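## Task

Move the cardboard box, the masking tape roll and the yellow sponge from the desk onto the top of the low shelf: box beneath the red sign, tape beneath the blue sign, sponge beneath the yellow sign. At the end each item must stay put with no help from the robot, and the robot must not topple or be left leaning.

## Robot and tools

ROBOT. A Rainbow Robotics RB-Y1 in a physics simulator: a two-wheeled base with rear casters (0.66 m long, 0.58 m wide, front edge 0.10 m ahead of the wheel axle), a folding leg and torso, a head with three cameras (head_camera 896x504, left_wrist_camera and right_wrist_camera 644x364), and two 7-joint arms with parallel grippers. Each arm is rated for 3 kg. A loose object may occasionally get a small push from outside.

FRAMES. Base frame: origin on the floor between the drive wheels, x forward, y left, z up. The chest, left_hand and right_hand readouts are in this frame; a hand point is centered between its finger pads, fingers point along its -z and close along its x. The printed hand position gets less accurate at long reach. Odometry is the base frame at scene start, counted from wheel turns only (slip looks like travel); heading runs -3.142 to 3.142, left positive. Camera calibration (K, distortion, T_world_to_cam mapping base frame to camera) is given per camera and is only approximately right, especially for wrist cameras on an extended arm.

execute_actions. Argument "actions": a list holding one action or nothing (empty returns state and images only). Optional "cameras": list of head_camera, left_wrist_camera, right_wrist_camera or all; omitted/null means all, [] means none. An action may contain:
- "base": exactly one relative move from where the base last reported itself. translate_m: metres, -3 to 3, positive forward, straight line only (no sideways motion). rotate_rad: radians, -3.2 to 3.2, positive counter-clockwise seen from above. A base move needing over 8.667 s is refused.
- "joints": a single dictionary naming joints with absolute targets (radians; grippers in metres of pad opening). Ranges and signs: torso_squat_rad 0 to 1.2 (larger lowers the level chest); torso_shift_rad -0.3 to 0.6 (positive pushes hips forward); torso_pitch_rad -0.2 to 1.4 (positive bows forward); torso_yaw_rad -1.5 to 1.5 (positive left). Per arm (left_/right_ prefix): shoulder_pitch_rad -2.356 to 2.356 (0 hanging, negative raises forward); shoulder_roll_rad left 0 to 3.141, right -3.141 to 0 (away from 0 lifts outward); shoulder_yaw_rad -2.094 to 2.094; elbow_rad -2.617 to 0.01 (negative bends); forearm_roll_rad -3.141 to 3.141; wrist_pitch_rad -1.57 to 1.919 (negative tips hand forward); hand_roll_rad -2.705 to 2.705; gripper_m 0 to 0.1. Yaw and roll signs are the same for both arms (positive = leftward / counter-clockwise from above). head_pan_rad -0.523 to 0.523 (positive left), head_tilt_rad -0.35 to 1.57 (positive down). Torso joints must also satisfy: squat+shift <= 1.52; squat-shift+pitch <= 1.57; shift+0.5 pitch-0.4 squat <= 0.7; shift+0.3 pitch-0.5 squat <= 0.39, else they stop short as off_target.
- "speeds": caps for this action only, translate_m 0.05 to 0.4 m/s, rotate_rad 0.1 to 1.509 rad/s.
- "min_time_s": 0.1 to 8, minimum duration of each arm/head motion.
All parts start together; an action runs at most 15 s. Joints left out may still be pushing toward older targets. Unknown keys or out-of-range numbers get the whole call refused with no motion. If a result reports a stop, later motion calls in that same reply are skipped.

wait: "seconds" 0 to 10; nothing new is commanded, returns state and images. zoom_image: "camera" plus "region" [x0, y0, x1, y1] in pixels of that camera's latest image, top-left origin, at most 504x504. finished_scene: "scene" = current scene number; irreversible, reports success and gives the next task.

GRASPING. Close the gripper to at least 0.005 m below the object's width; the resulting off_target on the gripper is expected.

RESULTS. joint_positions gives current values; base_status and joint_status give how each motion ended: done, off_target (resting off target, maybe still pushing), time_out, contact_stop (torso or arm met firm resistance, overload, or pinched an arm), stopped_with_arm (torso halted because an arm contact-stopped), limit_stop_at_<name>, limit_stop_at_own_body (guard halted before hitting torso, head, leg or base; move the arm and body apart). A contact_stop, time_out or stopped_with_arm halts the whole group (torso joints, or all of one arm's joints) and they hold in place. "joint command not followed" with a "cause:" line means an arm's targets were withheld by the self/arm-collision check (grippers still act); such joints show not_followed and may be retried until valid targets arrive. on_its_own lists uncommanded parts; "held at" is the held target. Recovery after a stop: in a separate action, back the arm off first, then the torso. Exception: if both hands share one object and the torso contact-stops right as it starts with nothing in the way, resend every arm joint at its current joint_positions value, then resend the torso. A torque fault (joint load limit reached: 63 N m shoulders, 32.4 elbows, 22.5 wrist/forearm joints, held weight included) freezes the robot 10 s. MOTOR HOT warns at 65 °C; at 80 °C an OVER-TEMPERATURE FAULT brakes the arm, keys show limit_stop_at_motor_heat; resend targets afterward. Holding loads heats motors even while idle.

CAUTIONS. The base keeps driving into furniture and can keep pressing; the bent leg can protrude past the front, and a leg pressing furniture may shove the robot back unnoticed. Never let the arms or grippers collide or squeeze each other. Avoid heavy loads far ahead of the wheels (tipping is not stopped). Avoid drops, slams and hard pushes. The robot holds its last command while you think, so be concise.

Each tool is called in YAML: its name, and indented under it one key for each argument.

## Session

execute_actions:
  actions: []

Scene clock: 0.00 s.
base_odometry: x=+0.000 y=+0.000 heading=+0.000 (m, m, rad; odometry frame)
base_status: not commanded
joint_positions: torso_squat_rad=+0.350 torso_shift_rad=-0.001 torso_pitch_rad=-0.002 torso_yaw_rad=-0.001 left_shoulder_pitch_rad=+0.023 left_shoulder_roll_rad=+0.029 left_shoulder_yaw_rad=+0.008 left_elbow_rad=-0.283 left_forearm_roll_rad=+0.021 left_wrist_pitch_rad=-0.019 left_hand_roll_rad=-0.032 left_gripper_m=+0.101 right_shoulder_pitch_rad=-0.033 right_shoulder_roll_rad=-0.047 right_shoulder_yaw_rad=-0.061 right_elbow_rad=-0.179 right_forearm_roll_rad=+0.036 right_wrist_pitch_rad=-0.010 right_hand_roll_rad=+0.010 right_gripper_m=+0.099 head_pan_rad=+0.000 head_tilt_rad=+0.400
joint_status: not commanded
chest: x=-0.2294 y=-0.0001 z=+1.2474 quat_wxyz=(+1.000, +0.000, -0.001, +0.000) (m; base frame)
left_hand: x=-0.1026 y=+0.2437 z=+0.5746 quat_wxyz=(+0.990, +0.016, -0.141, +0.000) (m; base frame)
right_hand: x=-0.1151 y=-0.2602 z=+0.5721 quat_wxyz=(+0.993, -0.028, -0.111, +0.000) (m; base frame)
pictures: head_camera, left_wrist_camera, right_wrist_camera
camera_calibration (this result's frames):
head_camera: T_world_to_cam=[[-0.00431593, -0.999829, -0.0179921, 0.0204992], [-0.358621, 0.018343, -0.933303, 1.33092], [0.933473, 0.00242426, -0.358639, 0.65974], [0, 0, 0, 1]] pos_world=[-0.138466, -0.00551662, 1.47913]
left_wrist_camera: T_world_to_cam=[[0.963876, -0.0270582, 0.264972, -0.0471381], [-0.192683, -0.757671, 0.623544, -0.165888], [0.183889, -0.652075, -0.735515, 0.685702], [0, 0, 0, 1]] pos_world=[-0.112622, 0.320165, 0.620273]
right_wrist_camera: T_world_to_cam=[[-0.97914, 0.0277985, -0.201277, 0.0146564], [-0.102696, 0.78705, 0.608281, -0.128041], [0.175324, 0.616262, -0.767777, 0.71198], [0, 0, 0, 1]] pos_world=[-0.123626, -0.338399, 0.627477]
Images, in order (width x height): head_camera 896x504, left_wrist_camera 644x364, right_wrist_camera 644x364.

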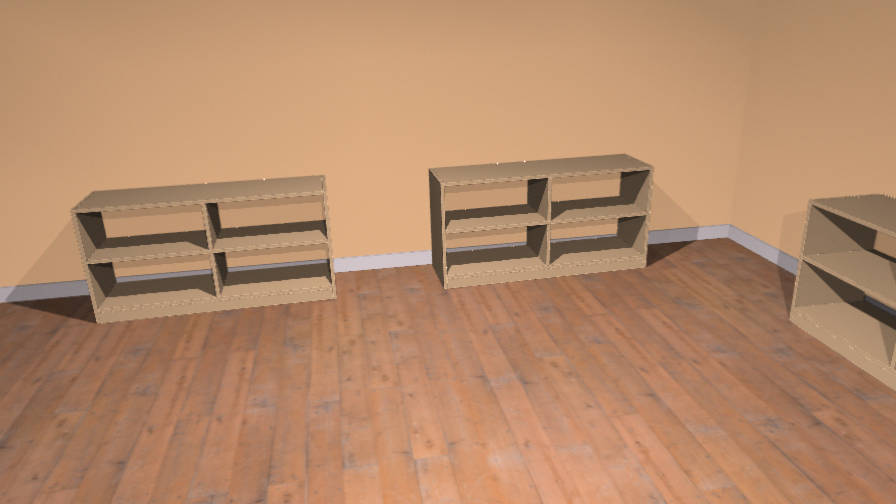

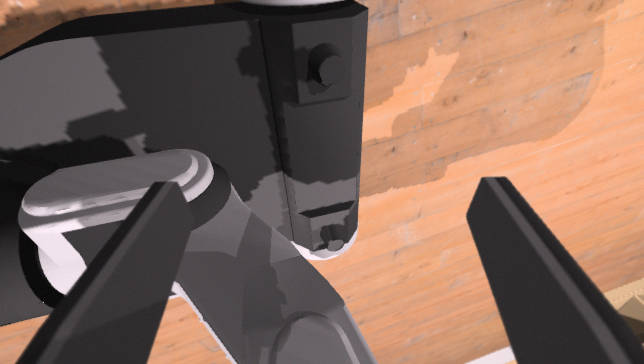

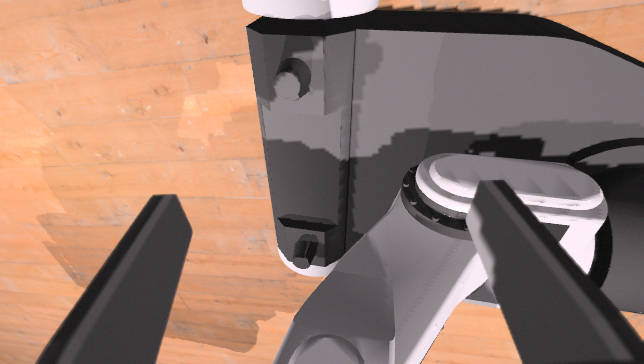

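execute_actions:
  actions:
    - {"joints":{"head_tilt_rad":0.2,"head_pan_rad":-0.18}}
  cameras: ["head_camera"]

execute_actions:
  actions:
    - {"base":{"rotate_rad":-2.92},"joints":{"head_pan_rad":0,"head_tilt_rad":0.5,"left_shoulder_pitch_rad":0,"left_shoulder_roll_rad":0.05,"left_shoulder_yaw_rad":0,"left_elbow_rad":-1.8,"left_forearm_roll_rad":0,"left_wrist_pitch_rad":1.3,"left_hand_roll_rad":-1.57,"right_shoulder_pitch_rad":0,"right_shoulder_roll_rad":-0.05,"right_shoulder_yaw_rad":0,"right_elbow_rad":-1.8,"right_forearm_roll_rad":0,"right_wrist_pitch_rad":1.3,"right_hand_roll_rad":1.57},"min_time_s":3}
  cameras: ["head_camera"]

Scene clock: 10.23 s.
base_odometry: x=+0.000 y=+0.000 heading=+0.000 (m, m, rad; odometry frame)
base_status: not commanded
joint_positions: torso_squat_rad=+0.350 torso_shift_rad=-0.001 torso_pitch_rad=-0.002 torso_yaw_rad=-0.001 left_shoulder_pitch_rad=+0.023 left_shoulder_roll_rad=+0.029 left_shoulder_yaw_rad=+0.008 left_elbow_rad=-0.283 left_forearm_roll_rad=+0.021 left_wrist_pitch_rad=-0.019 left_hand_roll_rad=-0.032 left_gripper_m=+0.101 right_shoulder_pitch_rad=-0.033 right_shoulder_roll_rad=-0.047 right_shoulder_yaw_rad=-0.061 right_elbow_rad=-0.179 right_forearm_roll_rad=+0.036 right_wrist_pitch_rad=-0.010 right_hand_roll_rad=+0.010 right_gripper_m=+0.099 head_pan_rad=-0.180 head_tilt_rad=+0.200
joint_status: all done
chest: x=-0.2294 y=-0.0001 z=+1.2474 quat_wxyz=(+1.000, +0.000, -0.001, +0.000) (m; base frame)
left_hand: x=-0.1026 y=+0.2437 z=+0.5746 quat_wxyz=(+0.990, +0.016, -0.141, +0.000) (m; base frame)
right_hand: x=-0.1151 y=-0.2602 z=+0.5721 quat_wxyz=(+0.993, -0.028, -0.111, +0.000) (m; base frame)
pictures: head_camera
camera_calibration (this result's frames):
head_camera: T_world_to_cam=[[-0.179728, -0.983537, -0.0187607, -0.0148536], [-0.160153, 0.0480719, -0.985921, 1.44835], [0.970592, -0.174193, -0.166156, 0.388813], [0, 0, 0, 1]] pos_world=[-0.148092, -0.0165054, 1.49228]
Images, in order (width x height): head_camera 896x504.

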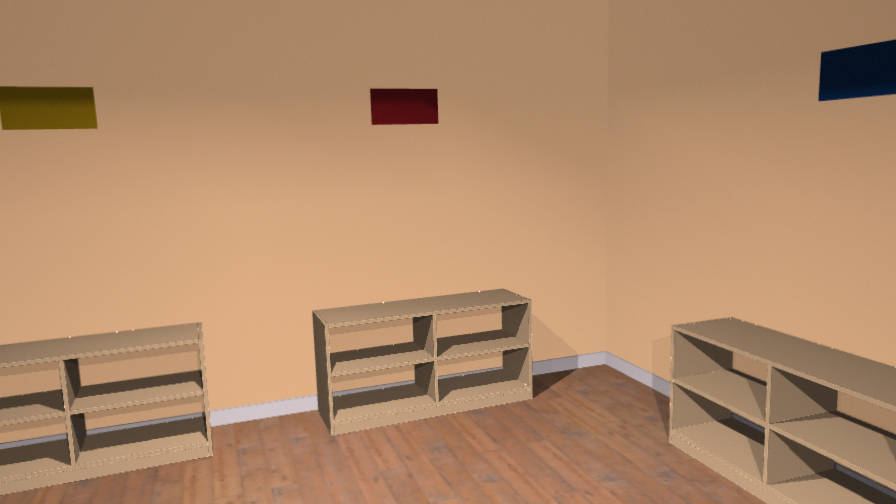

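Scene clock: 15.43 s.
base_odometry: x=+0.000 y=+0.000 heading=-2.920 (m, m, rad; odometry frame)
base_status: done
joint_positions: torso_squat_rad=+0.350 torso_shift_rad=-0.001 torso_pitch_rad=-0.002 torso_yaw_rad=-0.001 left_shoulder_pitch_rad=+0.000 left_shoulder_roll_rad=+0.050 left_shoulder_yaw_rad=+0.000 left_elbow_rad=-1.800 left_forearm_roll_rad=+0.000 left_wrist_pitch_rad=+1.300 left_hand_roll_rad=-1.570 left_gripper_m=+0.101 right_shoulder_pitch_rad=+0.000 right_shoulder_roll_rad=-0.050 right_shoulder_yaw_rad=+0.000 right_elbow_rad=-1.800 right_forearm_roll_rad=+0.000 right_wrist_pitch_rad=+1.300 right_hand_roll_rad=+1.570 right_gripper_m=+0.099 head_pan_rad=+0.000 head_tilt_rad=+0.500
joint_status: all done
chest: x=-0.2296 y=-0.0002 z=+1.2474 quat_wxyz=(+1.000, +0.000, -0.001, +0.000) (m; base frame)
left_hand: x=+0.1695 y=+0.2419 z=+0.8786 quat_wxyz=(+0.681, +0.193, -0.159, -0.689) (m; base frame)
right_hand: x=+0.1690 y=-0.2432 z=+0.8787 quat_wxyz=(+0.681, -0.193, -0.158, +0.688) (m; base frame)
pictures: head_camera
camera_calibration (this result's frames):
head_camera: T_world_to_cam=[[-0.00637678, -0.999825, -0.0176002, 0.0194535], [-0.44992, 0.0185871, -0.892875, 1.25335], [0.893046, 0.002225, -0.44996, 0.783651], [0, 0, 0, 1]] pos_world=[-0.135804, -0.00558966, 1.47204]
Images, in order (width x height): head_camera 896x504.

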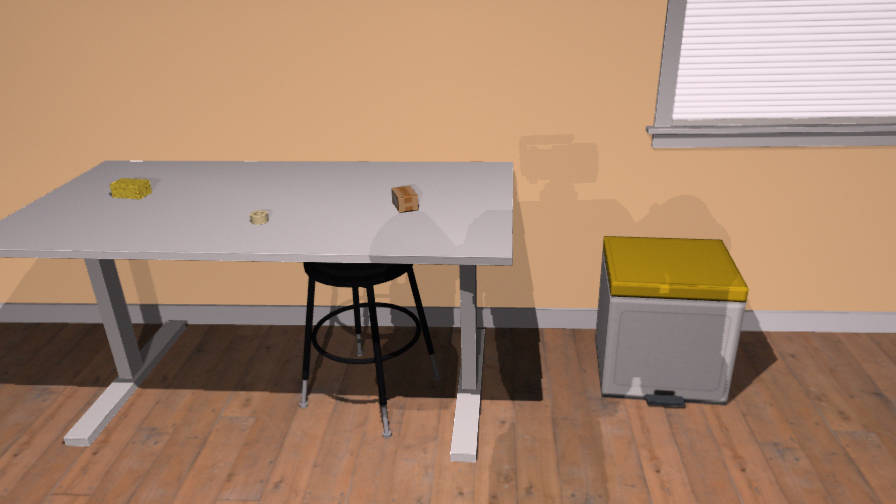

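execute_actions:
  actions:
    - {"base":{"rotate_rad":0.2}}
  cameras: []

execute_actions:
  actions:
    - {"base":{"translate_m":0.95},"joints":{"torso_pitch_rad":0.5,"torso_shift_rad":0.22,"torso_squat_rad":0.3,"head_tilt_rad":0.45,"left_shoulder_pitch_rad":-0.96,"left_shoulder_roll_rad":0.13,"left_shoulder_yaw_rad":0.284,"left_elbow_rad":-1.4,"left_wrist_pitch_rad":1.8,"right_shoulder_pitch_rad":-0.96,"right_shoulder_roll_rad":-0.13,"right_shoulder_yaw_rad":-0.284,"right_elbow_rad":-1.4,"right_wrist_pitch_rad":1.8}}

Scene clock: 27.97 s.
base_odometry: x=+0.000 y=+0.000 heading=-2.720 (m, m, rad; odometry frame)
base_status: done
joint_positions: torso_squat_rad=+0.350 torso_shift_rad=-0.001 torso_pitch_rad=-0.002 torso_yaw_rad=-0.001 left_shoulder_pitch_rad=+0.000 left_shoulder_roll_rad=+0.050 left_shoulder_yaw_rad=+0.000 left_elbow_rad=-1.800 left_forearm_roll_rad=+0.000 left_wrist_pitch_rad=+1.300 left_hand_roll_rad=-1.570 left_gripper_m=+0.101 right_shoulder_pitch_rad=+0.000 right_shoulder_roll_rad=-0.050 right_shoulder_yaw_rad=+0.000 right_elbow_rad=-1.800 right_forearm_roll_rad=+0.000 right_wrist_pitch_rad=+1.300 right_hand_roll_rad=+1.570 right_gripper_m=+0.099 head_pan_rad=+0.000 head_tilt_rad=+0.500
joint_status: not commanded
chest: x=-0.2295 y=-0.0002 z=+1.2474 quat_wxyz=(+1.000, +0.000, -0.001, +0.000) (m; base frame)
left_hand: x=+0.1695 y=+0.2419 z=+0.8786 quat_wxyz=(+0.681, +0.193, -0.159, -0.689) (m; base frame)
right_hand: x=+0.1690 y=-0.2432 z=+0.8786 quat_wxyz=(+0.681, -0.193, -0.158, +0.688) (m; base frame)
pictures: none
No camera images: the call's "cameras" was empty. Leave "cameras" out to get every camera's image.

Scene clock: 31.90 s.
base_odometry: x=-0.867 y=-0.388 heading=-2.720 (m, m, rad; odometry frame)
base_status: done
joint_positions: torso_squat_rad=+0.300 torso_shift_rad=+0.220 torso_pitch_rad=+0.500 torso_yaw_rad=-0.001 left_shoulder_pitch_rad=-0.960 left_shoulder_roll_rad=+0.130 left_shoulder_yaw_rad=+0.284 left_elbow_rad=-1.400 left_forearm_roll_rad=+0.000 left_wrist_pitch_rad=+1.800 left_hand_roll_rad=-1.570 left_gripper_m=+0.101 right_shoulder_pitch_rad=-0.960 right_shoulder_roll_rad=-0.130 right_shoulder_yaw_rad=-0.284 right_elbow_rad=-1.400 right_forearm_roll_rad=+0.000 right_wrist_pitch_rad=+1.800 right_hand_roll_rad=+1.570 right_gripper_m=+0.099 head_pan_rad=+0.000 head_tilt_rad=+0.450
joint_status: all done
chest: x=+0.0662 y=-0.0002 z=+1.2047 quat_wxyz=(+0.969, +0.000, +0.247, +0.000) (m; base frame)
left_hand: x=+0.5091 y=+0.2120 z=+0.8410 quat_wxyz=(+0.705, +0.005, -0.014, -0.709) (m; base frame)
right_hand: x=+0.5087 y=-0.2133 z=+0.8410 quat_wxyz=(+0.706, -0.006, -0.013, +0.708) (m; base frame)
pictures: head_camera, left_wrist_camera, right_wrist_camera
camera_calibration (this result's frames):
head_camera: T_world_to_cam=[[-0.0132047, -0.999827, -0.0130796, 0.0156296], [-0.79497, 0.0184316, -0.606369, 1.02928], [0.606506, 0.00239092, -0.795076, 0.92551], [0, 0, 0, 1]] pos_world=[0.257126, -0.00555726, 1.36018]
left_wrist_camera: T_world_to_cam=[[-0.0274906, -0.99962, -0.00209227, 0.227316], [-0.754365, 0.0193724, 0.656169, -0.144422], [-0.655879, 0.0196168, -0.754611, 1.04962], [0, 0, 0, 1]] pos_world=[0.585729, 0.209437, 0.8873]
right_wrist_camera: T_world_to_cam=[[-0.0285353, -0.999551, 0.00911833, -0.201363], [-0.769193, 0.0277829, 0.638413, -0.11275], [-0.638379, 0.0112036, -0.76964, 1.06659], [0, 0, 0, 1]] pos_world=[0.588416, -0.21009, 0.894707]
Images, in order (width x height): head_camera 896x504, left_wrist_camera 644x364, right_wrist_camera 644x364.

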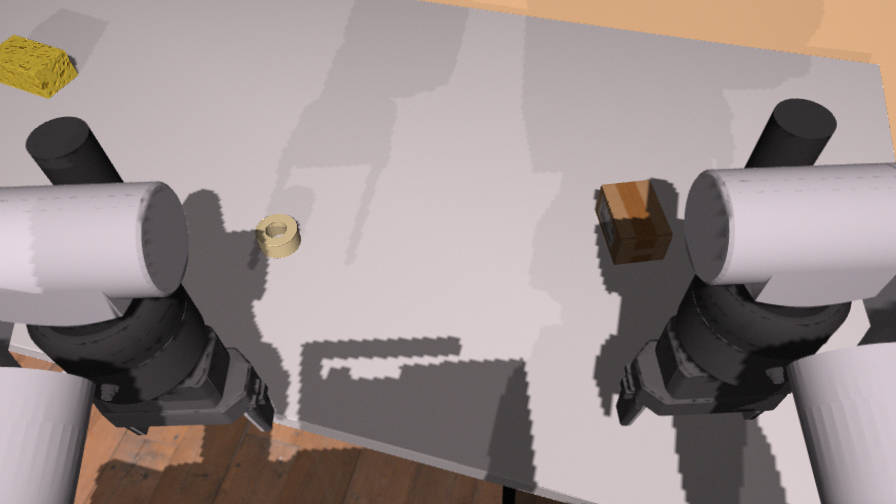

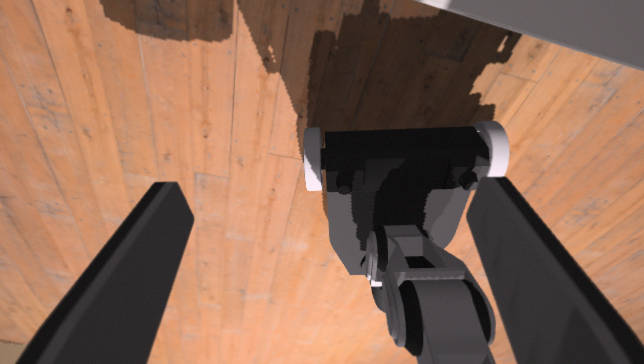

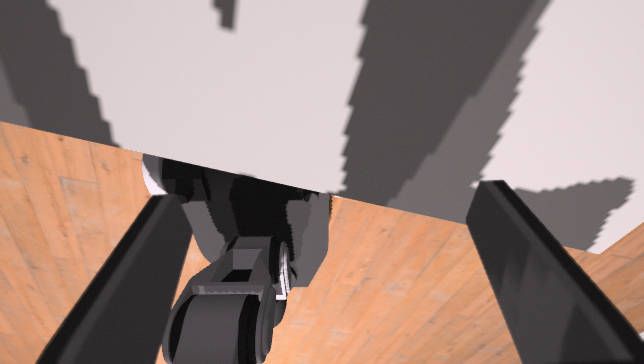

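execute_actions:
  actions:
    - {"base":{"translate_m":0.27},"joints":{"head_tilt_rad":0.65,"left_shoulder_roll_rad":0.115,"right_shoulder_roll_rad":-0.155,"right_hand_roll_rad":1.71}}

Scene clock: 39.73 s.
base_odometry: x=-1.114 y=-0.499 heading=-2.720 (m, m, rad; odometry frame)
base_status: done
joint_positions: torso_squat_rad=+0.300 torso_shift_rad=+0.220 torso_pitch_rad=+0.500 torso_yaw_rad=-0.001 left_shoulder_pitch_rad=-0.960 left_shoulder_roll_rad=+0.115 left_shoulder_yaw_rad=+0.284 left_elbow_rad=-1.400 left_forearm_roll_rad=+0.000 left_wrist_pitch_rad=+1.800 left_hand_roll_rad=-1.570 left_gripper_m=+0.101 right_shoulder_pitch_rad=-0.960 right_shoulder_roll_rad=-0.155 right_shoulder_yaw_rad=-0.284 right_elbow_rad=-1.400 right_forearm_roll_rad=+0.000 right_wrist_pitch_rad=+1.800 right_hand_roll_rad=+1.710 right_gripper_m=+0.099 head_pan_rad=+0.000 head_tilt_rad=+0.650
joint_status: all done
chest: x=+0.0663 y=-0.0002 z=+1.2047 quat_wxyz=(+0.969, +0.000, +0.247, +0.000) (m; base frame)
left_hand: x=+0.5072 y=+0.2041 z=+0.8394 quat_wxyz=(+0.703, -0.001, -0.017, -0.711) (m; base frame)
right_hand: x=+0.5117 y=-0.2267 z=+0.8438 quat_wxyz=(+0.658, -0.016, -0.007, +0.753) (m; base frame)
pictures: head_camera, left_wrist_camera, right_wrist_camera
camera_calibration (this result's frames):
head_camera: T_world_to_cam=[[-0.0156366, -0.999825, -0.010248, 0.0122306], [-0.899562, 0.0185415, -0.4364, 0.815456], [0.436514, 0.00239496, -0.899694, 1.09964], [0, 0, 0, 1]] pos_world=[0.253735, -0.00552496, 1.34533]
left_wrist_camera: T_world_to_cam=[[-0.0332387, -0.999387, 0.0109931, 0.211218], [-0.751418, 0.0322408, 0.659038, -0.151209], [-0.658988, 0.0136451, -0.752029, 1.04799], [0, 0, 0, 1]] pos_world=[0.584012, 0.201664, 0.885449]
right_wrist_camera: T_world_to_cam=[[0.100969, -0.994264, 0.0352641, -0.301881], [-0.771769, -0.0559074, 0.633441, -0.125317], [-0.627836, -0.0911734, -0.772987, 1.04505], [0, 0, 0, 1]] pos_world=[0.589885, -0.211875, 0.897836]
Images, in order (width x height): head_camera 896x504, left_wrist_camera 644x364, right_wrist_camera 644x364.

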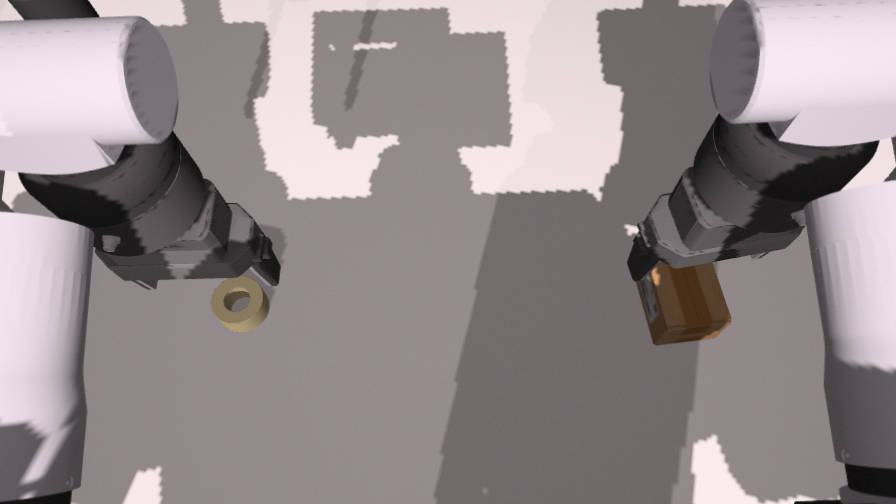

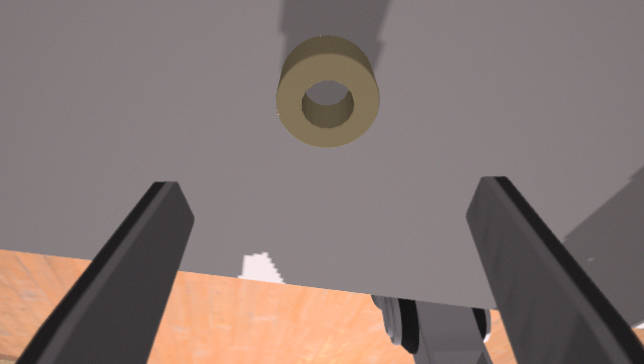

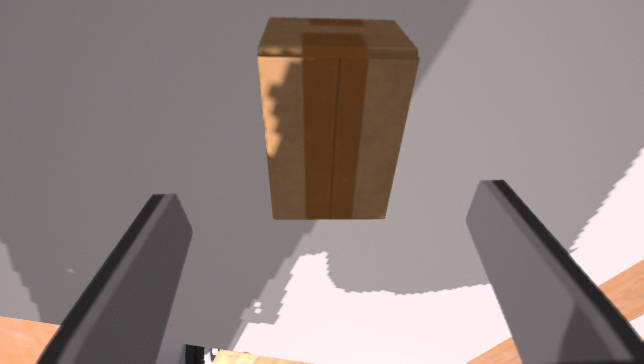

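execute_actions:
  actions:
    - {"base":{"translate_m":0.018},"joints":{"torso_squat_rad":0.563,"left_gripper_m":0.08}}

Scene clock: 46.67 s.
base_odometry: x=-1.130 y=-0.506 heading=-2.721 (m, m, rad; odometry frame)
base_status: done
joint_positions: torso_squat_rad=+0.563 torso_shift_rad=+0.220 torso_pitch_rad=+0.500 torso_yaw_rad=-0.001 left_shoulder_pitch_rad=-0.960 left_shoulder_roll_rad=+0.115 left_shoulder_yaw_rad=+0.284 left_elbow_rad=-1.400 left_forearm_roll_rad=+0.000 left_wrist_pitch_rad=+1.800 left_hand_roll_rad=-1.570 left_gripper_m=+0.080 right_shoulder_pitch_rad=-0.960 right_shoulder_roll_rad=-0.155 right_shoulder_yaw_rad=-0.284 right_elbow_rad=-1.400 right_forearm_roll_rad=+0.000 right_wrist_pitch_rad=+1.800 right_hand_roll_rad=+1.710 right_gripper_m=+0.099 head_pan_rad=+0.000 head_tilt_rad=+0.650
joint_status: all done
chest: x=+0.0494 y=-0.0001 z=+1.1298 quat_wxyz=(+0.969, +0.000, +0.247, +0.000) (m; base frame)
left_hand: x=+0.4904 y=+0.2041 z=+0.7646 quat_wxyz=(+0.703, -0.001, -0.017, -0.711) (m; base frame)
right_hand: x=+0.4950 y=-0.2267 z=+0.7690 quat_wxyz=(+0.658, -0.016, -0.007, +0.753) (m; base frame)
pictures: head_camera, left_wrist_camera, right_wrist_camera
camera_calibration (this result's frames):
head_camera: T_world_to_cam=[[-0.0156353, -0.999825, -0.0102501, 0.011232], [-0.899505, 0.0185416, -0.436516, 0.767782], [0.43663, 0.00239496, -0.899638, 1.03953], [0, 0, 0, 1]] pos_world=[0.23691, -0.00549546, 1.27047]
left_wrist_camera: T_world_to_cam=[[-0.0332426, -0.999387, 0.0109894, 0.211517], [-0.751513, 0.0322433, 0.65893, -0.114353], [-0.65888, 0.0136459, -0.752124, 0.980694], [0, 0, 0, 1]] pos_world=[0.567254, 0.201692, 0.81063]
right_wrist_camera: T_world_to_cam=[[0.100968, -0.994264, 0.0352824, -0.297535], [-0.771874, -0.0559107, 0.633313, -0.0906921], [-0.627707, -0.091178, -0.773091, 0.97672], [0, 0, 0, 1]] pos_world=[0.573133, -0.211844, 0.823028]
Images, in order (width x height): head_camera 896x504, left_wrist_camera 644x364, right_wrist_camera 644x364.

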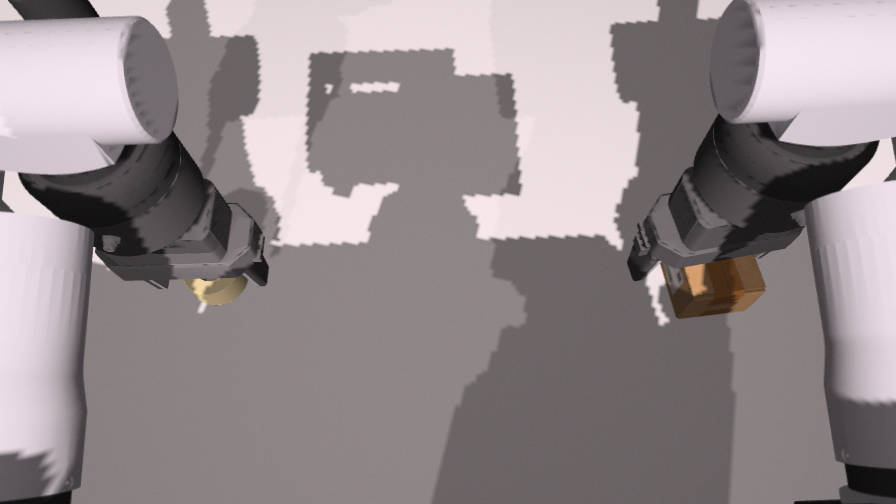

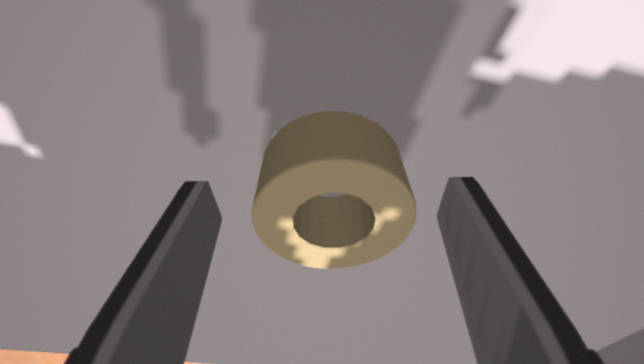

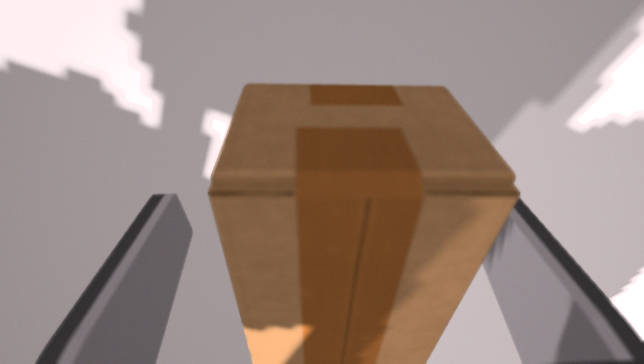

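execute_actions:
  actions:
    - {"joints":{"torso_squat_rad":0.6,"left_wrist_pitch_rad":1.775,"right_shoulder_roll_rad":-0.166}}
  cameras: ["left_wrist_camera","right_wrist_camera"]

execute_actions:
  actions:
    - {"joints":{"left_gripper_m":0.035,"right_gripper_m":0.045}}
  cameras: ["left_wrist_camera","right_wrist_camera"]

Scene clock: 55.70 s.
base_odometry: x=-1.130 y=-0.506 heading=-2.721 (m, m, rad; odometry frame)
base_status: not commanded
joint_positions: torso_squat_rad=+0.600 torso_shift_rad=+0.219 torso_pitch_rad=+0.498 torso_yaw_rad=-0.001 left_shoulder_pitch_rad=-0.963 left_shoulder_roll_rad=+0.116 left_shoulder_yaw_rad=+0.284 left_elbow_rad=-1.403 left_forearm_roll_rad=+0.000 left_wrist_pitch_rad=+1.775 left_hand_roll_rad=-1.570 left_gripper_m=+0.080 right_shoulder_pitch_rad=-0.960 right_shoulder_roll_rad=-0.166 right_shoulder_yaw_rad=-0.284 right_elbow_rad=-1.400 right_forearm_roll_rad=+0.000 right_wrist_pitch_rad=+1.800 right_hand_roll_rad=+1.710 right_gripper_m=+0.099 head_pan_rad=+0.000 head_tilt_rad=+0.650
joint_status: all done
chest: x=+0.0455 y=-0.0003 z=+1.1162 quat_wxyz=(+0.969, +0.000, +0.246, +0.000) (m; base frame)
left_hand: x=+0.4945 y=+0.2041 z=+0.7539 quat_wxyz=(+0.703, +0.011, -0.028, -0.711) (m; base frame)
right_hand: x=+0.4928 y=-0.2327 z=+0.7574 quat_wxyz=(+0.660, -0.021, -0.005, +0.751) (m; base frame)
pictures: left_wrist_camera, right_wrist_camera
camera_calibration (this result's frames):
left_wrist_camera: T_world_to_cam=[[-0.0332489, -0.999405, 0.00915738, 0.213117], [-0.772169, 0.0315041, 0.634636, -0.0755566], [-0.634547, 0.0140299, -0.772757, 0.978832], [0, 0, 0, 1]] pos_world=[0.569859, 0.201638, 0.802398]
right_wrist_camera: T_world_to_cam=[[0.0963233, -0.994337, 0.0449046, -0.307885], [-0.775077, -0.0466257, 0.630144, -0.0791499], [-0.624481, -0.0955021, -0.775179, 0.964852], [0, 0, 0, 1]] pos_world=[0.570841, -0.217686, 0.811634]
Images, in order (width x height): left_wrist_camera 644x364, right_wrist_camera 644x364.

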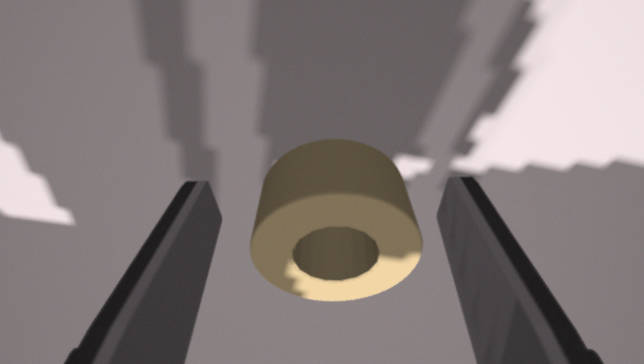

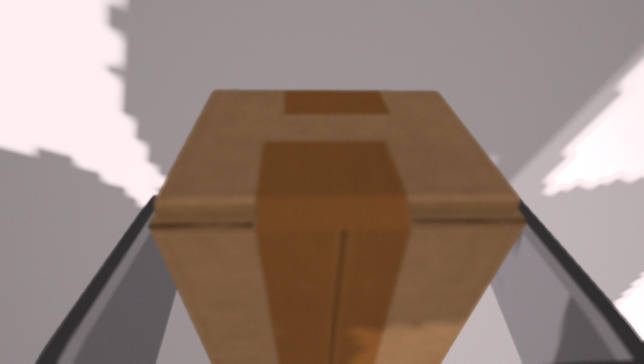

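Scene clock: 56.73 s.
base_odometry: x=-1.130 y=-0.506 heading=-2.721 (m, m, rad; odometry frame)
base_status: not commanded
joint_positions: torso_squat_rad=+0.600 torso_shift_rad=+0.219 torso_pitch_rad=+0.498 torso_yaw_rad=-0.001 left_shoulder_pitch_rad=-0.963 left_shoulder_roll_rad=+0.117 left_shoulder_yaw_rad=+0.284 left_elbow_rad=-1.403 left_forearm_roll_rad=-0.001 left_wrist_pitch_rad=+1.775 left_hand_roll_rad=-1.570 left_gripper_m=+0.050 right_shoulder_pitch_rad=-0.960 right_shoulder_roll_rad=-0.166 right_shoulder_yaw_rad=-0.284 right_elbow_rad=-1.400 right_forearm_roll_rad=+0.000 right_wrist_pitch_rad=+1.800 right_hand_roll_rad=+1.710 right_gripper_m=+0.060 head_pan_rad=+0.000 head_tilt_rad=+0.650
joint_status: left_gripper_m off_target (ended at +0.050, target +0.035); right_gripper_m off_target (ended at +0.060, target +0.045)
chest: x=+0.0456 y=-0.0003 z=+1.1161 quat_wxyz=(+0.969, +0.000, +0.247, +0.000) (m; base frame)
left_hand: x=+0.4947 y=+0.2046 z=+0.7539 quat_wxyz=(+0.703, +0.011, -0.028, -0.710) (m; base frame)
right_hand: x=+0.4929 y=-0.2327 z=+0.7573 quat_wxyz=(+0.659, -0.021, -0.005, +0.751) (m; base frame)
pictures: left_wrist_camera, right_wrist_camera
camera_calibration (this result's frames):
left_wrist_camera: T_world_to_cam=[[-0.0328438, -0.999426, 0.008287, 0.214046], [-0.772348, 0.0306422, 0.63446, -0.0750194], [-0.63435, 0.0144376, -0.772912, 0.978806], [0, 0, 0, 1]] pos_world=[0.569994, 0.202091, 0.802353]
right_wrist_camera: T_world_to_cam=[[0.096383, -0.994333, 0.0448586, -0.307844], [-0.774973, -0.0466859, 0.630268, -0.0791998], [-0.624601, -0.0955113, -0.775081, 0.964779], [0, 0, 0, 1]] pos_world=[0.570896, -0.21765, 0.811508]
Images, in order (width x height): left_wrist_camera 644x364, right_wrist_camera 644x364.

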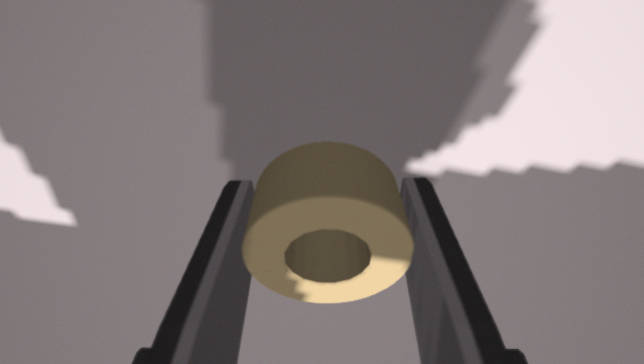

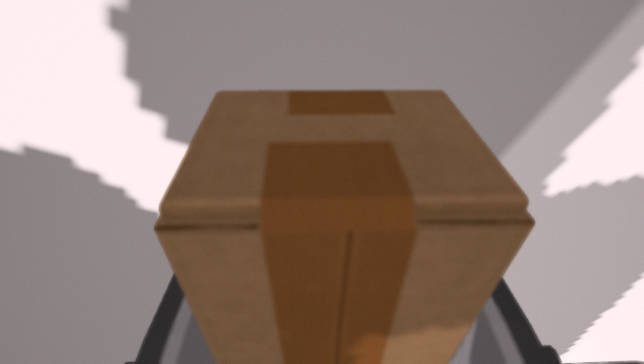

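execute_actions:
  actions:
    - {"joints":{"torso_squat_rad":0.5}}
  cameras: ["left_wrist_camera","right_wrist_camera"]

execute_actions:
  actions:
    - {"base":{"translate_m":-0.55},"joints":{"head_tilt_rad":-0.15,"torso_shift_rad":0.15}}
  cameras: []

execute_actions:
  actions:
    - {"base":{"rotate_rad":2.23}}

Scene clock: 67.40 s.
base_odometry: x=-1.130 y=-0.506 heading=-2.721 (m, m, rad; odometry frame)
base_status: not commanded
joint_positions: torso_squat_rad=+0.500 torso_shift_rad=+0.220 torso_pitch_rad=+0.500 torso_yaw_rad=-0.001 left_shoulder_pitch_rad=-0.960 left_shoulder_roll_rad=+0.115 left_shoulder_yaw_rad=+0.284 left_elbow_rad=-1.400 left_forearm_roll_rad=+0.000 left_wrist_pitch_rad=+1.775 left_hand_roll_rad=-1.570 left_gripper_m=+0.050 right_shoulder_pitch_rad=-0.960 right_shoulder_roll_rad=-0.166 right_shoulder_yaw_rad=-0.284 right_elbow_rad=-1.400 right_forearm_roll_rad=+0.000 right_wrist_pitch_rad=+1.800 right_hand_roll_rad=+1.710 right_gripper_m=+0.060 head_pan_rad=+0.000 head_tilt_rad=+0.650
joint_status: all done
chest: x=+0.0544 y=-0.0002 z=+1.1515 quat_wxyz=(+0.969, +0.000, +0.247, +0.000) (m; base frame)
left_hand: x=+0.5012 y=+0.2042 z=+0.7866 quat_wxyz=(+0.703, +0.008, -0.026, -0.710) (m; base frame)
right_hand: x=+0.5011 y=-0.2327 z=+0.7920 quat_wxyz=(+0.660, -0.020, -0.004, +0.751) (m; base frame)
pictures: left_wrist_camera, right_wrist_camera
camera_calibration (this result's frames):
left_wrist_camera: T_world_to_cam=[[-0.0326994, -0.999416, 0.00990837, 0.212319], [-0.767857, 0.0314667, 0.639848, -0.0974392], [-0.639786, 0.0133145, -0.768437, 1.00767], [0, 0, 0, 1]] pos_world=[0.576818, 0.201844, 0.834575]
right_wrist_camera: T_world_to_cam=[[0.0964123, -0.994327, 0.0449247, -0.310301], [-0.773858, -0.0464965, 0.63165, -0.0963143], [-0.625978, -0.0956642, -0.773951, 0.996522], [0, 0, 0, 1]] pos_world=[0.579184, -0.217688, 0.846036]
Images, in order (width x height): left_wrist_camera 644x364, right_wrist_camera 644x364.

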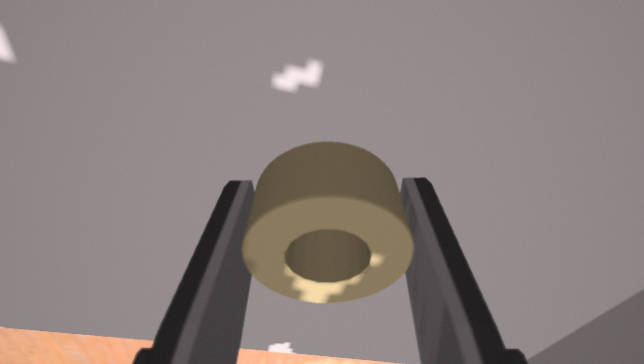

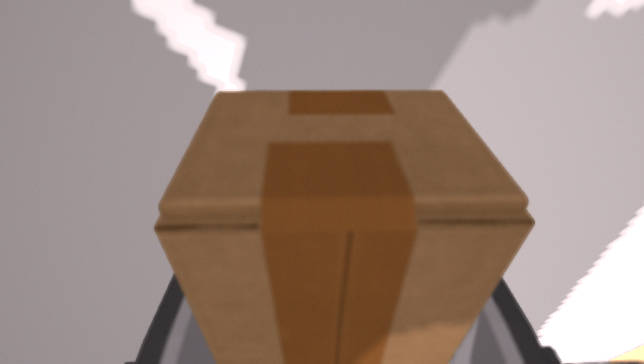

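Scene clock: 70.63 s.
base_odometry: x=-0.628 y=-0.282 heading=-2.721 (m, m, rad; odometry frame)
base_status: done
joint_positions: torso_squat_rad=+0.500 torso_shift_rad=+0.150 torso_pitch_rad=+0.500 torso_yaw_rad=-0.001 left_shoulder_pitch_rad=-0.960 left_shoulder_roll_rad=+0.115 left_shoulder_yaw_rad=+0.284 left_elbow_rad=-1.400 left_forearm_roll_rad=+0.000 left_wrist_pitch_rad=+1.775 left_hand_roll_rad=-1.570 left_gripper_m=+0.050 right_shoulder_pitch_rad=-0.960 right_shoulder_roll_rad=-0.166 right_shoulder_yaw_rad=-0.284 right_elbow_rad=-1.400 right_forearm_roll_rad=+0.000 right_wrist_pitch_rad=+1.800 right_hand_roll_rad=+1.710 right_gripper_m=+0.060 head_pan_rad=+0.000 head_tilt_rad=-0.150
joint_status: all done
chest: x=+0.0121 y=-0.0002 z=+1.1595 quat_wxyz=(+0.969, +0.000, +0.247, +0.000) (m; base frame)
left_hand: x=+0.4587 y=+0.2042 z=+0.7944 quat_wxyz=(+0.703, +0.008, -0.026, -0.710) (m; base frame)
right_hand: x=+0.4588 y=-0.2327 z=+0.7999 quat_wxyz=(+0.660, -0.020, -0.004, +0.751) (m; base frame)
pictures: none
No camera images: the call's "cameras" was empty. Leave "cameras" out to get every camera's image.

Scene clock: 75.17 s.
base_odometry: x=-0.628 y=-0.282 heading=-0.492 (m, m, rad; odometry frame)
base_status: done
joint_positions: torso_squat_rad=+0.500 torso_shift_rad=+0.150 torso_pitch_rad=+0.500 torso_yaw_rad=-0.001 left_shoulder_pitch_rad=-0.960 left_shoulder_roll_rad=+0.115 left_shoulder_yaw_rad=+0.284 left_elbow_rad=-1.400 left_forearm_roll_rad=+0.000 left_wrist_pitch_rad=+1.775 left_hand_roll_rad=-1.570 left_gripper_m=+0.050 right_shoulder_pitch_rad=-0.960 right_shoulder_roll_rad=-0.166 right_shoulder_yaw_rad=-0.284 right_elbow_rad=-1.400 right_forearm_roll_rad=+0.000 right_wrist_pitch_rad=+1.800 right_hand_roll_rad=+1.710 right_gripper_m=+0.060 head_pan_rad=+0.000 head_tilt_rad=-0.150
joint_status: not commanded
chest: x=+0.0121 y=-0.0002 z=+1.1595 quat_wxyz=(+0.969, +0.000, +0.247, +0.000) (m; base frame)
left_hand: x=+0.4587 y=+0.2042 z=+0.7944 quat_wxyz=(+0.703, +0.008, -0.026, -0.710) (m; base frame)
right_hand: x=+0.4588 y=-0.2328 z=+0.7999 quat_wxyz=(+0.660, -0.021, -0.004, +0.751) (m; base frame)
pictures: head_camera, left_wrist_camera, right_wrist_camera
camera_calibration (this result's frames):
head_camera: T_world_to_cam=[[-0.00318989, -0.999834, -0.01793, 0.0194631], [-0.313705, 0.0180256, -0.949349, 1.35184], [0.949515, 0.00259642, -0.31371, 0.241175], [0, 0, 0, 1]] pos_world=[0.19514, -0.00553393, 1.35937]
left_wrist_camera: T_world_to_cam=[[-0.032695, -0.999414, 0.0101411, 0.210629], [-0.76766, 0.0316082, 0.640078, -0.135304], [-0.640023, 0.0131424, -0.768243, 0.986527], [0, 0, 0, 1]] pos_world=[0.534419, 0.201817, 0.842362]
right_wrist_camera: T_world_to_cam=[[0.0963441, -0.994326, 0.0451011, -0.306742], [-0.773843, -0.0463286, 0.631681, -0.134088], [-0.626007, -0.0957599, -0.773916, 0.976153], [0, 0, 0, 1]] pos_world=[0.536868, -0.217737, 0.853995]
Images, in order (width x height): head_camera 896x504, left_wrist_camera 644x364, right_wrist_camera 644x364.

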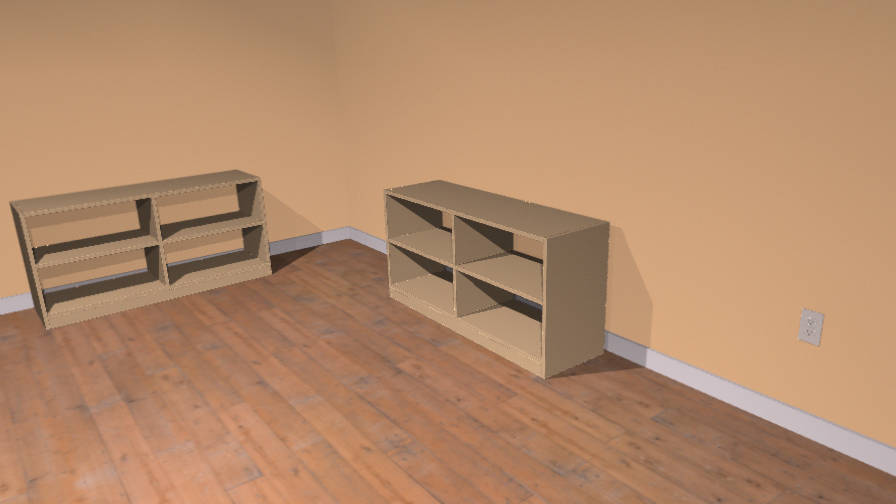

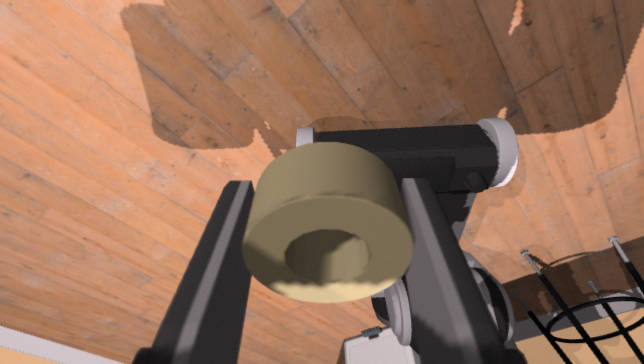

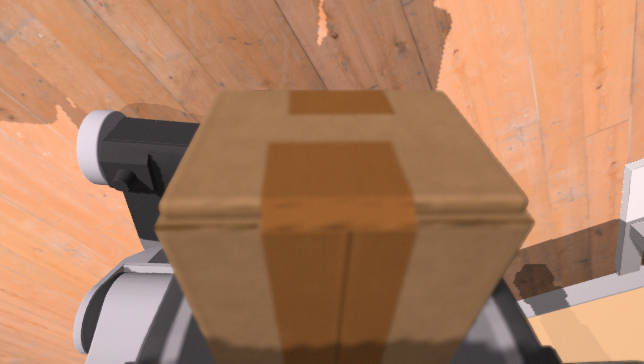

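execute_actions:
  actions:
    - {"base":{"translate_m":2.55},"joints":{"head_tilt_rad":0.6,"torso_squat_rad":0.53,"left_shoulder_pitch_rad":-1.063,"left_shoulder_roll_rad":0.16,"left_shoulder_yaw_rad":0.304,"left_elbow_rad":-0.914,"left_wrist_pitch_rad":1.395},"min_time_s":3}
  cameras: ["head_camera"]

execute_actions:
  actions:
    - {"base":{"rotate_rad":-0.9}}
  cameras: ["head_camera","left_wrist_camera"]

Scene clock: 89.63 s.
base_odometry: x=+1.620 y=-1.485 heading=-0.492 (m, m, rad; odometry frame)
base_status: done
joint_positions: torso_squat_rad=+0.530 torso_shift_rad=+0.150 torso_pitch_rad=+0.500 torso_yaw_rad=-0.001 left_shoulder_pitch_rad=-1.063 left_shoulder_roll_rad=+0.160 left_shoulder_yaw_rad=+0.304 left_elbow_rad=-0.914 left_forearm_roll_rad=+0.000 left_wrist_pitch_rad=+1.395 left_hand_roll_rad=-1.570 left_gripper_m=+0.050 right_shoulder_pitch_rad=-0.960 right_shoulder_roll_rad=-0.166 right_shoulder_yaw_rad=-0.284 right_elbow_rad=-1.400 right_forearm_roll_rad=+0.000 right_wrist_pitch_rad=+1.800 right_hand_roll_rad=+1.710 right_gripper_m=+0.060 head_pan_rad=+0.000 head_tilt_rad=+0.600
joint_status: all done
chest: x=+0.0106 y=-0.0002 z=+1.1492 quat_wxyz=(+0.969, +0.000, +0.247, +0.000) (m; base frame)
left_hand: x=+0.4779 y=+0.2105 z=+0.7046 quat_wxyz=(+0.705, +0.014, -0.023, -0.709) (m; base frame)
right_hand: x=+0.4573 y=-0.2327 z=+0.7897 quat_wxyz=(+0.660, -0.021, -0.004, +0.751) (m; base frame)
pictures: head_camera
camera_calibration (this result's frames):
head_camera: T_world_to_cam=[[-0.0150377, -0.999825, -0.0110858, 0.011775], [-0.876657, 0.0185158, -0.48076, 0.796641], [0.480881, 0.00248893, -0.876782, 1.03834], [0, 0, 0, 1]] pos_world=[0.199242, -0.00556183, 1.29352]
Images, in order (width x height): head_camera 896x504.

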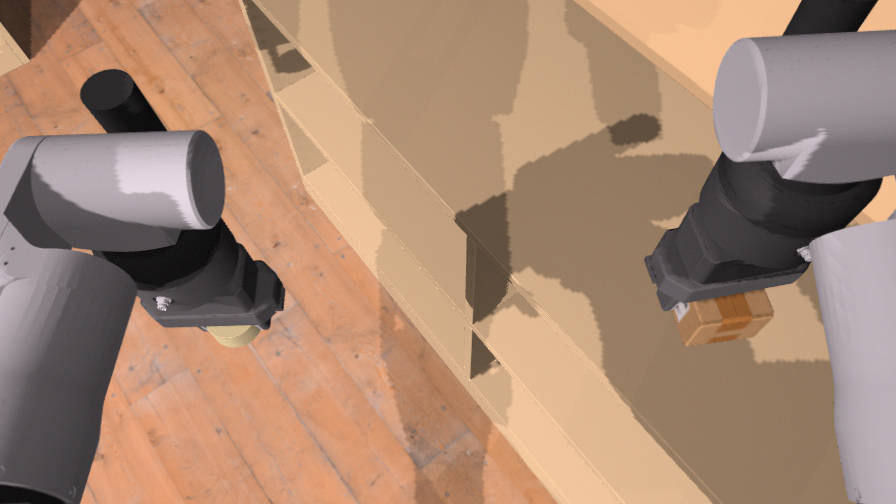

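Scene clock: 92.63 s.
base_odometry: x=+1.620 y=-1.485 heading=-1.391 (m, m, rad; odometry frame)
base_status: done
joint_positions: torso_squat_rad=+0.530 torso_shift_rad=+0.150 torso_pitch_rad=+0.500 torso_yaw_rad=-0.001 left_shoulder_pitch_rad=-1.063 left_shoulder_roll_rad=+0.160 left_shoulder_yaw_rad=+0.304 left_elbow_rad=-0.914 left_forearm_roll_rad=+0.000 left_wrist_pitch_rad=+1.395 left_hand_roll_rad=-1.570 left_gripper_m=+0.050 right_shoulder_pitch_rad=-0.960 right_shoulder_roll_rad=-0.166 right_shoulder_yaw_rad=-0.284 right_elbow_rad=-1.400 right_forearm_roll_rad=+0.000 right_wrist_pitch_rad=+1.800 right_hand_roll_rad=+1.710 right_gripper_m=+0.060 head_pan_rad=+0.000 head_tilt_rad=+0.600
joint_status: not commanded
chest: x=+0.0106 y=-0.0002 z=+1.1492 quat_wxyz=(+0.969, +0.000, +0.247, +0.000) (m; base frame)
left_hand: x=+0.4779 y=+0.2105 z=+0.7046 quat_wxyz=(+0.705, +0.014, -0.023, -0.709) (m; base frame)
right_hand: x=+0.4573 y=-0.2327 z=+0.7897 quat_wxyz=(+0.660, -0.021, -0.004, +0.751) (m; base frame)
pictures: head_camera, left_wrist_camera
camera_calibration (this result's frames):
head_camera: T_world_to_cam=[[-0.0150422, -0.999826, -0.0110767, 0.0117676], [-0.876656, 0.0185153, -0.480762, 0.796642], [0.480883, 0.00247872, -0.876781, 1.03834], [0, 0, 0, 1]] pos_world=[0.19924, -0.00555822, 1.29352]
left_wrist_camera: T_world_to_cam=[[-0.0281128, -0.999601, -0.00270414, 0.225386], [-0.769931, 0.0199281, 0.637816, -0.0581444], [-0.637507, 0.0200128, -0.770184, 0.928375], [0, 0, 0, 1]] pos_world=[0.553415, 0.207875, 0.752715]
Images, in order (width x height): head_camera 896x504, left_wrist_camera 644x364.

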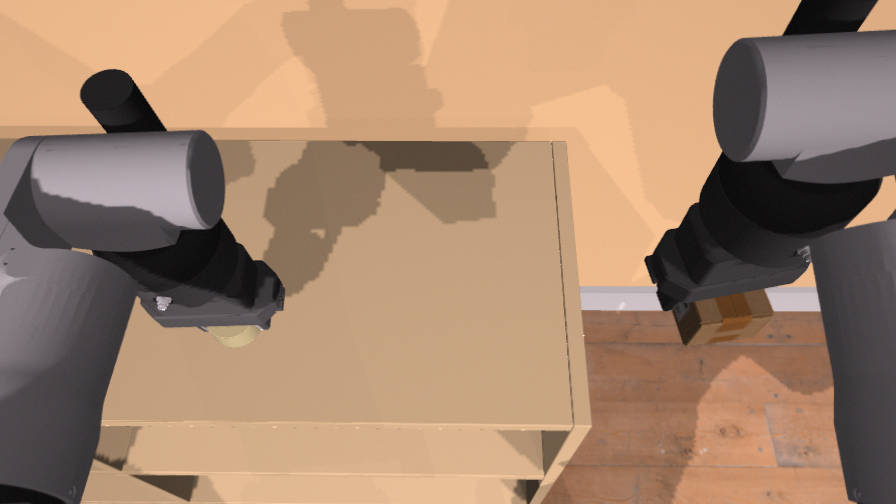

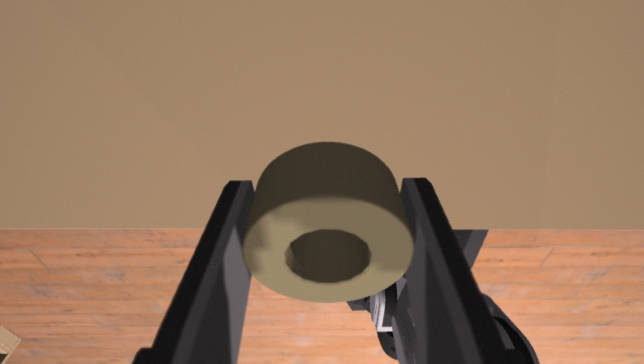

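execute_actions:
  actions:
    - {"base":{"translate_m":0.07},"joints":{"torso_squat_rad":0.63}}
  cameras: []

execute_actions:
  actions:
    - {"joints":{"torso_squat_rad":0.675}}
  cameras: ["left_wrist_camera"]

Scene clock: 96.63 s.
base_odometry: x=+1.632 y=-1.554 heading=-1.391 (m, m, rad; odometry frame)
base_status: done
joint_positions: torso_squat_rad=+0.630 torso_shift_rad=+0.150 torso_pitch_rad=+0.500 torso_yaw_rad=-0.001 left_shoulder_pitch_rad=-1.063 left_shoulder_roll_rad=+0.160 left_shoulder_yaw_rad=+0.304 left_elbow_rad=-0.914 left_forearm_roll_rad=+0.000 left_wrist_pitch_rad=+1.395 left_hand_roll_rad=-1.570 left_gripper_m=+0.050 right_shoulder_pitch_rad=-0.960 right_shoulder_roll_rad=-0.166 right_shoulder_yaw_rad=-0.284 right_elbow_rad=-1.400 right_forearm_roll_rad=+0.000 right_wrist_pitch_rad=+1.800 right_hand_roll_rad=+1.710 right_gripper_m=+0.060 head_pan_rad=+0.000 head_tilt_rad=+0.600
joint_status: all done
chest: x=+0.0049 y=-0.0002 z=+1.1113 quat_wxyz=(+0.969, +0.000, +0.247, +0.000) (m; base frame)
left_hand: x=+0.4721 y=+0.2106 z=+0.6666 quat_wxyz=(+0.705, +0.014, -0.022, -0.709) (m; base frame)
right_hand: x=+0.4516 y=-0.2327 z=+0.7517 quat_wxyz=(+0.660, -0.020, -0.004, +0.751) (m; base frame)
pictures: none
No camera images: the call's "cameras" was empty. Leave "cameras" out to get every camera's image.

Scene clock: 97.47 s.
base_odometry: x=+1.632 y=-1.554 heading=-1.391 (m, m, rad; odometry frame)
base_status: not commanded
joint_positions: torso_squat_rad=+0.675 torso_shift_rad=+0.150 torso_pitch_rad=+0.500 torso_yaw_rad=-0.001 left_shoulder_pitch_rad=-1.063 left_shoulder_roll_rad=+0.160 left_shoulder_yaw_rad=+0.304 left_elbow_rad=-0.914 left_forearm_roll_rad=+0.000 left_wrist_pitch_rad=+1.395 left_hand_roll_rad=-1.570 left_gripper_m=+0.050 right_shoulder_pitch_rad=-0.960 right_shoulder_roll_rad=-0.166 right_shoulder_yaw_rad=-0.284 right_elbow_rad=-1.400 right_forearm_roll_rad=+0.000 right_wrist_pitch_rad=+1.800 right_hand_roll_rad=+1.710 right_gripper_m=+0.060 head_pan_rad=+0.000 head_tilt_rad=+0.600
joint_status: all done
chest: x=+0.0020 y=-0.0002 z=+1.0924 quat_wxyz=(+0.969, +0.000, +0.247, +0.000) (m; base frame)
left_hand: x=+0.4692 y=+0.2106 z=+0.6478 quat_wxyz=(+0.705, +0.014, -0.023, -0.709) (m; base frame)
right_hand: x=+0.4487 y=-0.2327 z=+0.7329 quat_wxyz=(+0.660, -0.021, -0.004, +0.751) (m; base frame)
pictures: left_wrist_camera
camera_calibration (this result's frames):
left_wrist_camera: T_world_to_cam=[[-0.028092, -0.999602, -0.00271667, 0.225028], [-0.769943, 0.0199045, 0.637802, -0.0285696], [-0.637494, 0.0200088, -0.770196, 0.879138], [0, 0, 0, 1]] pos_world=[0.54477, 0.207917, 0.695942]
Images, in order (width x height): left_wrist_camera 644x364.

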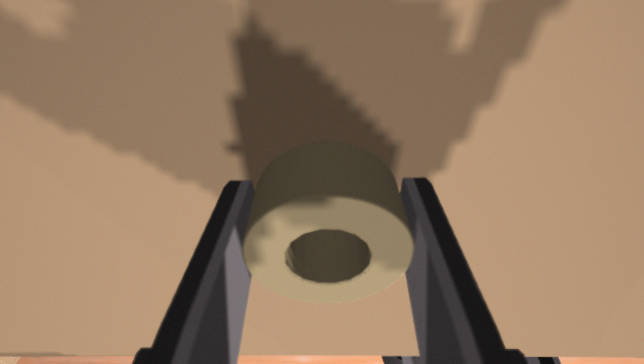

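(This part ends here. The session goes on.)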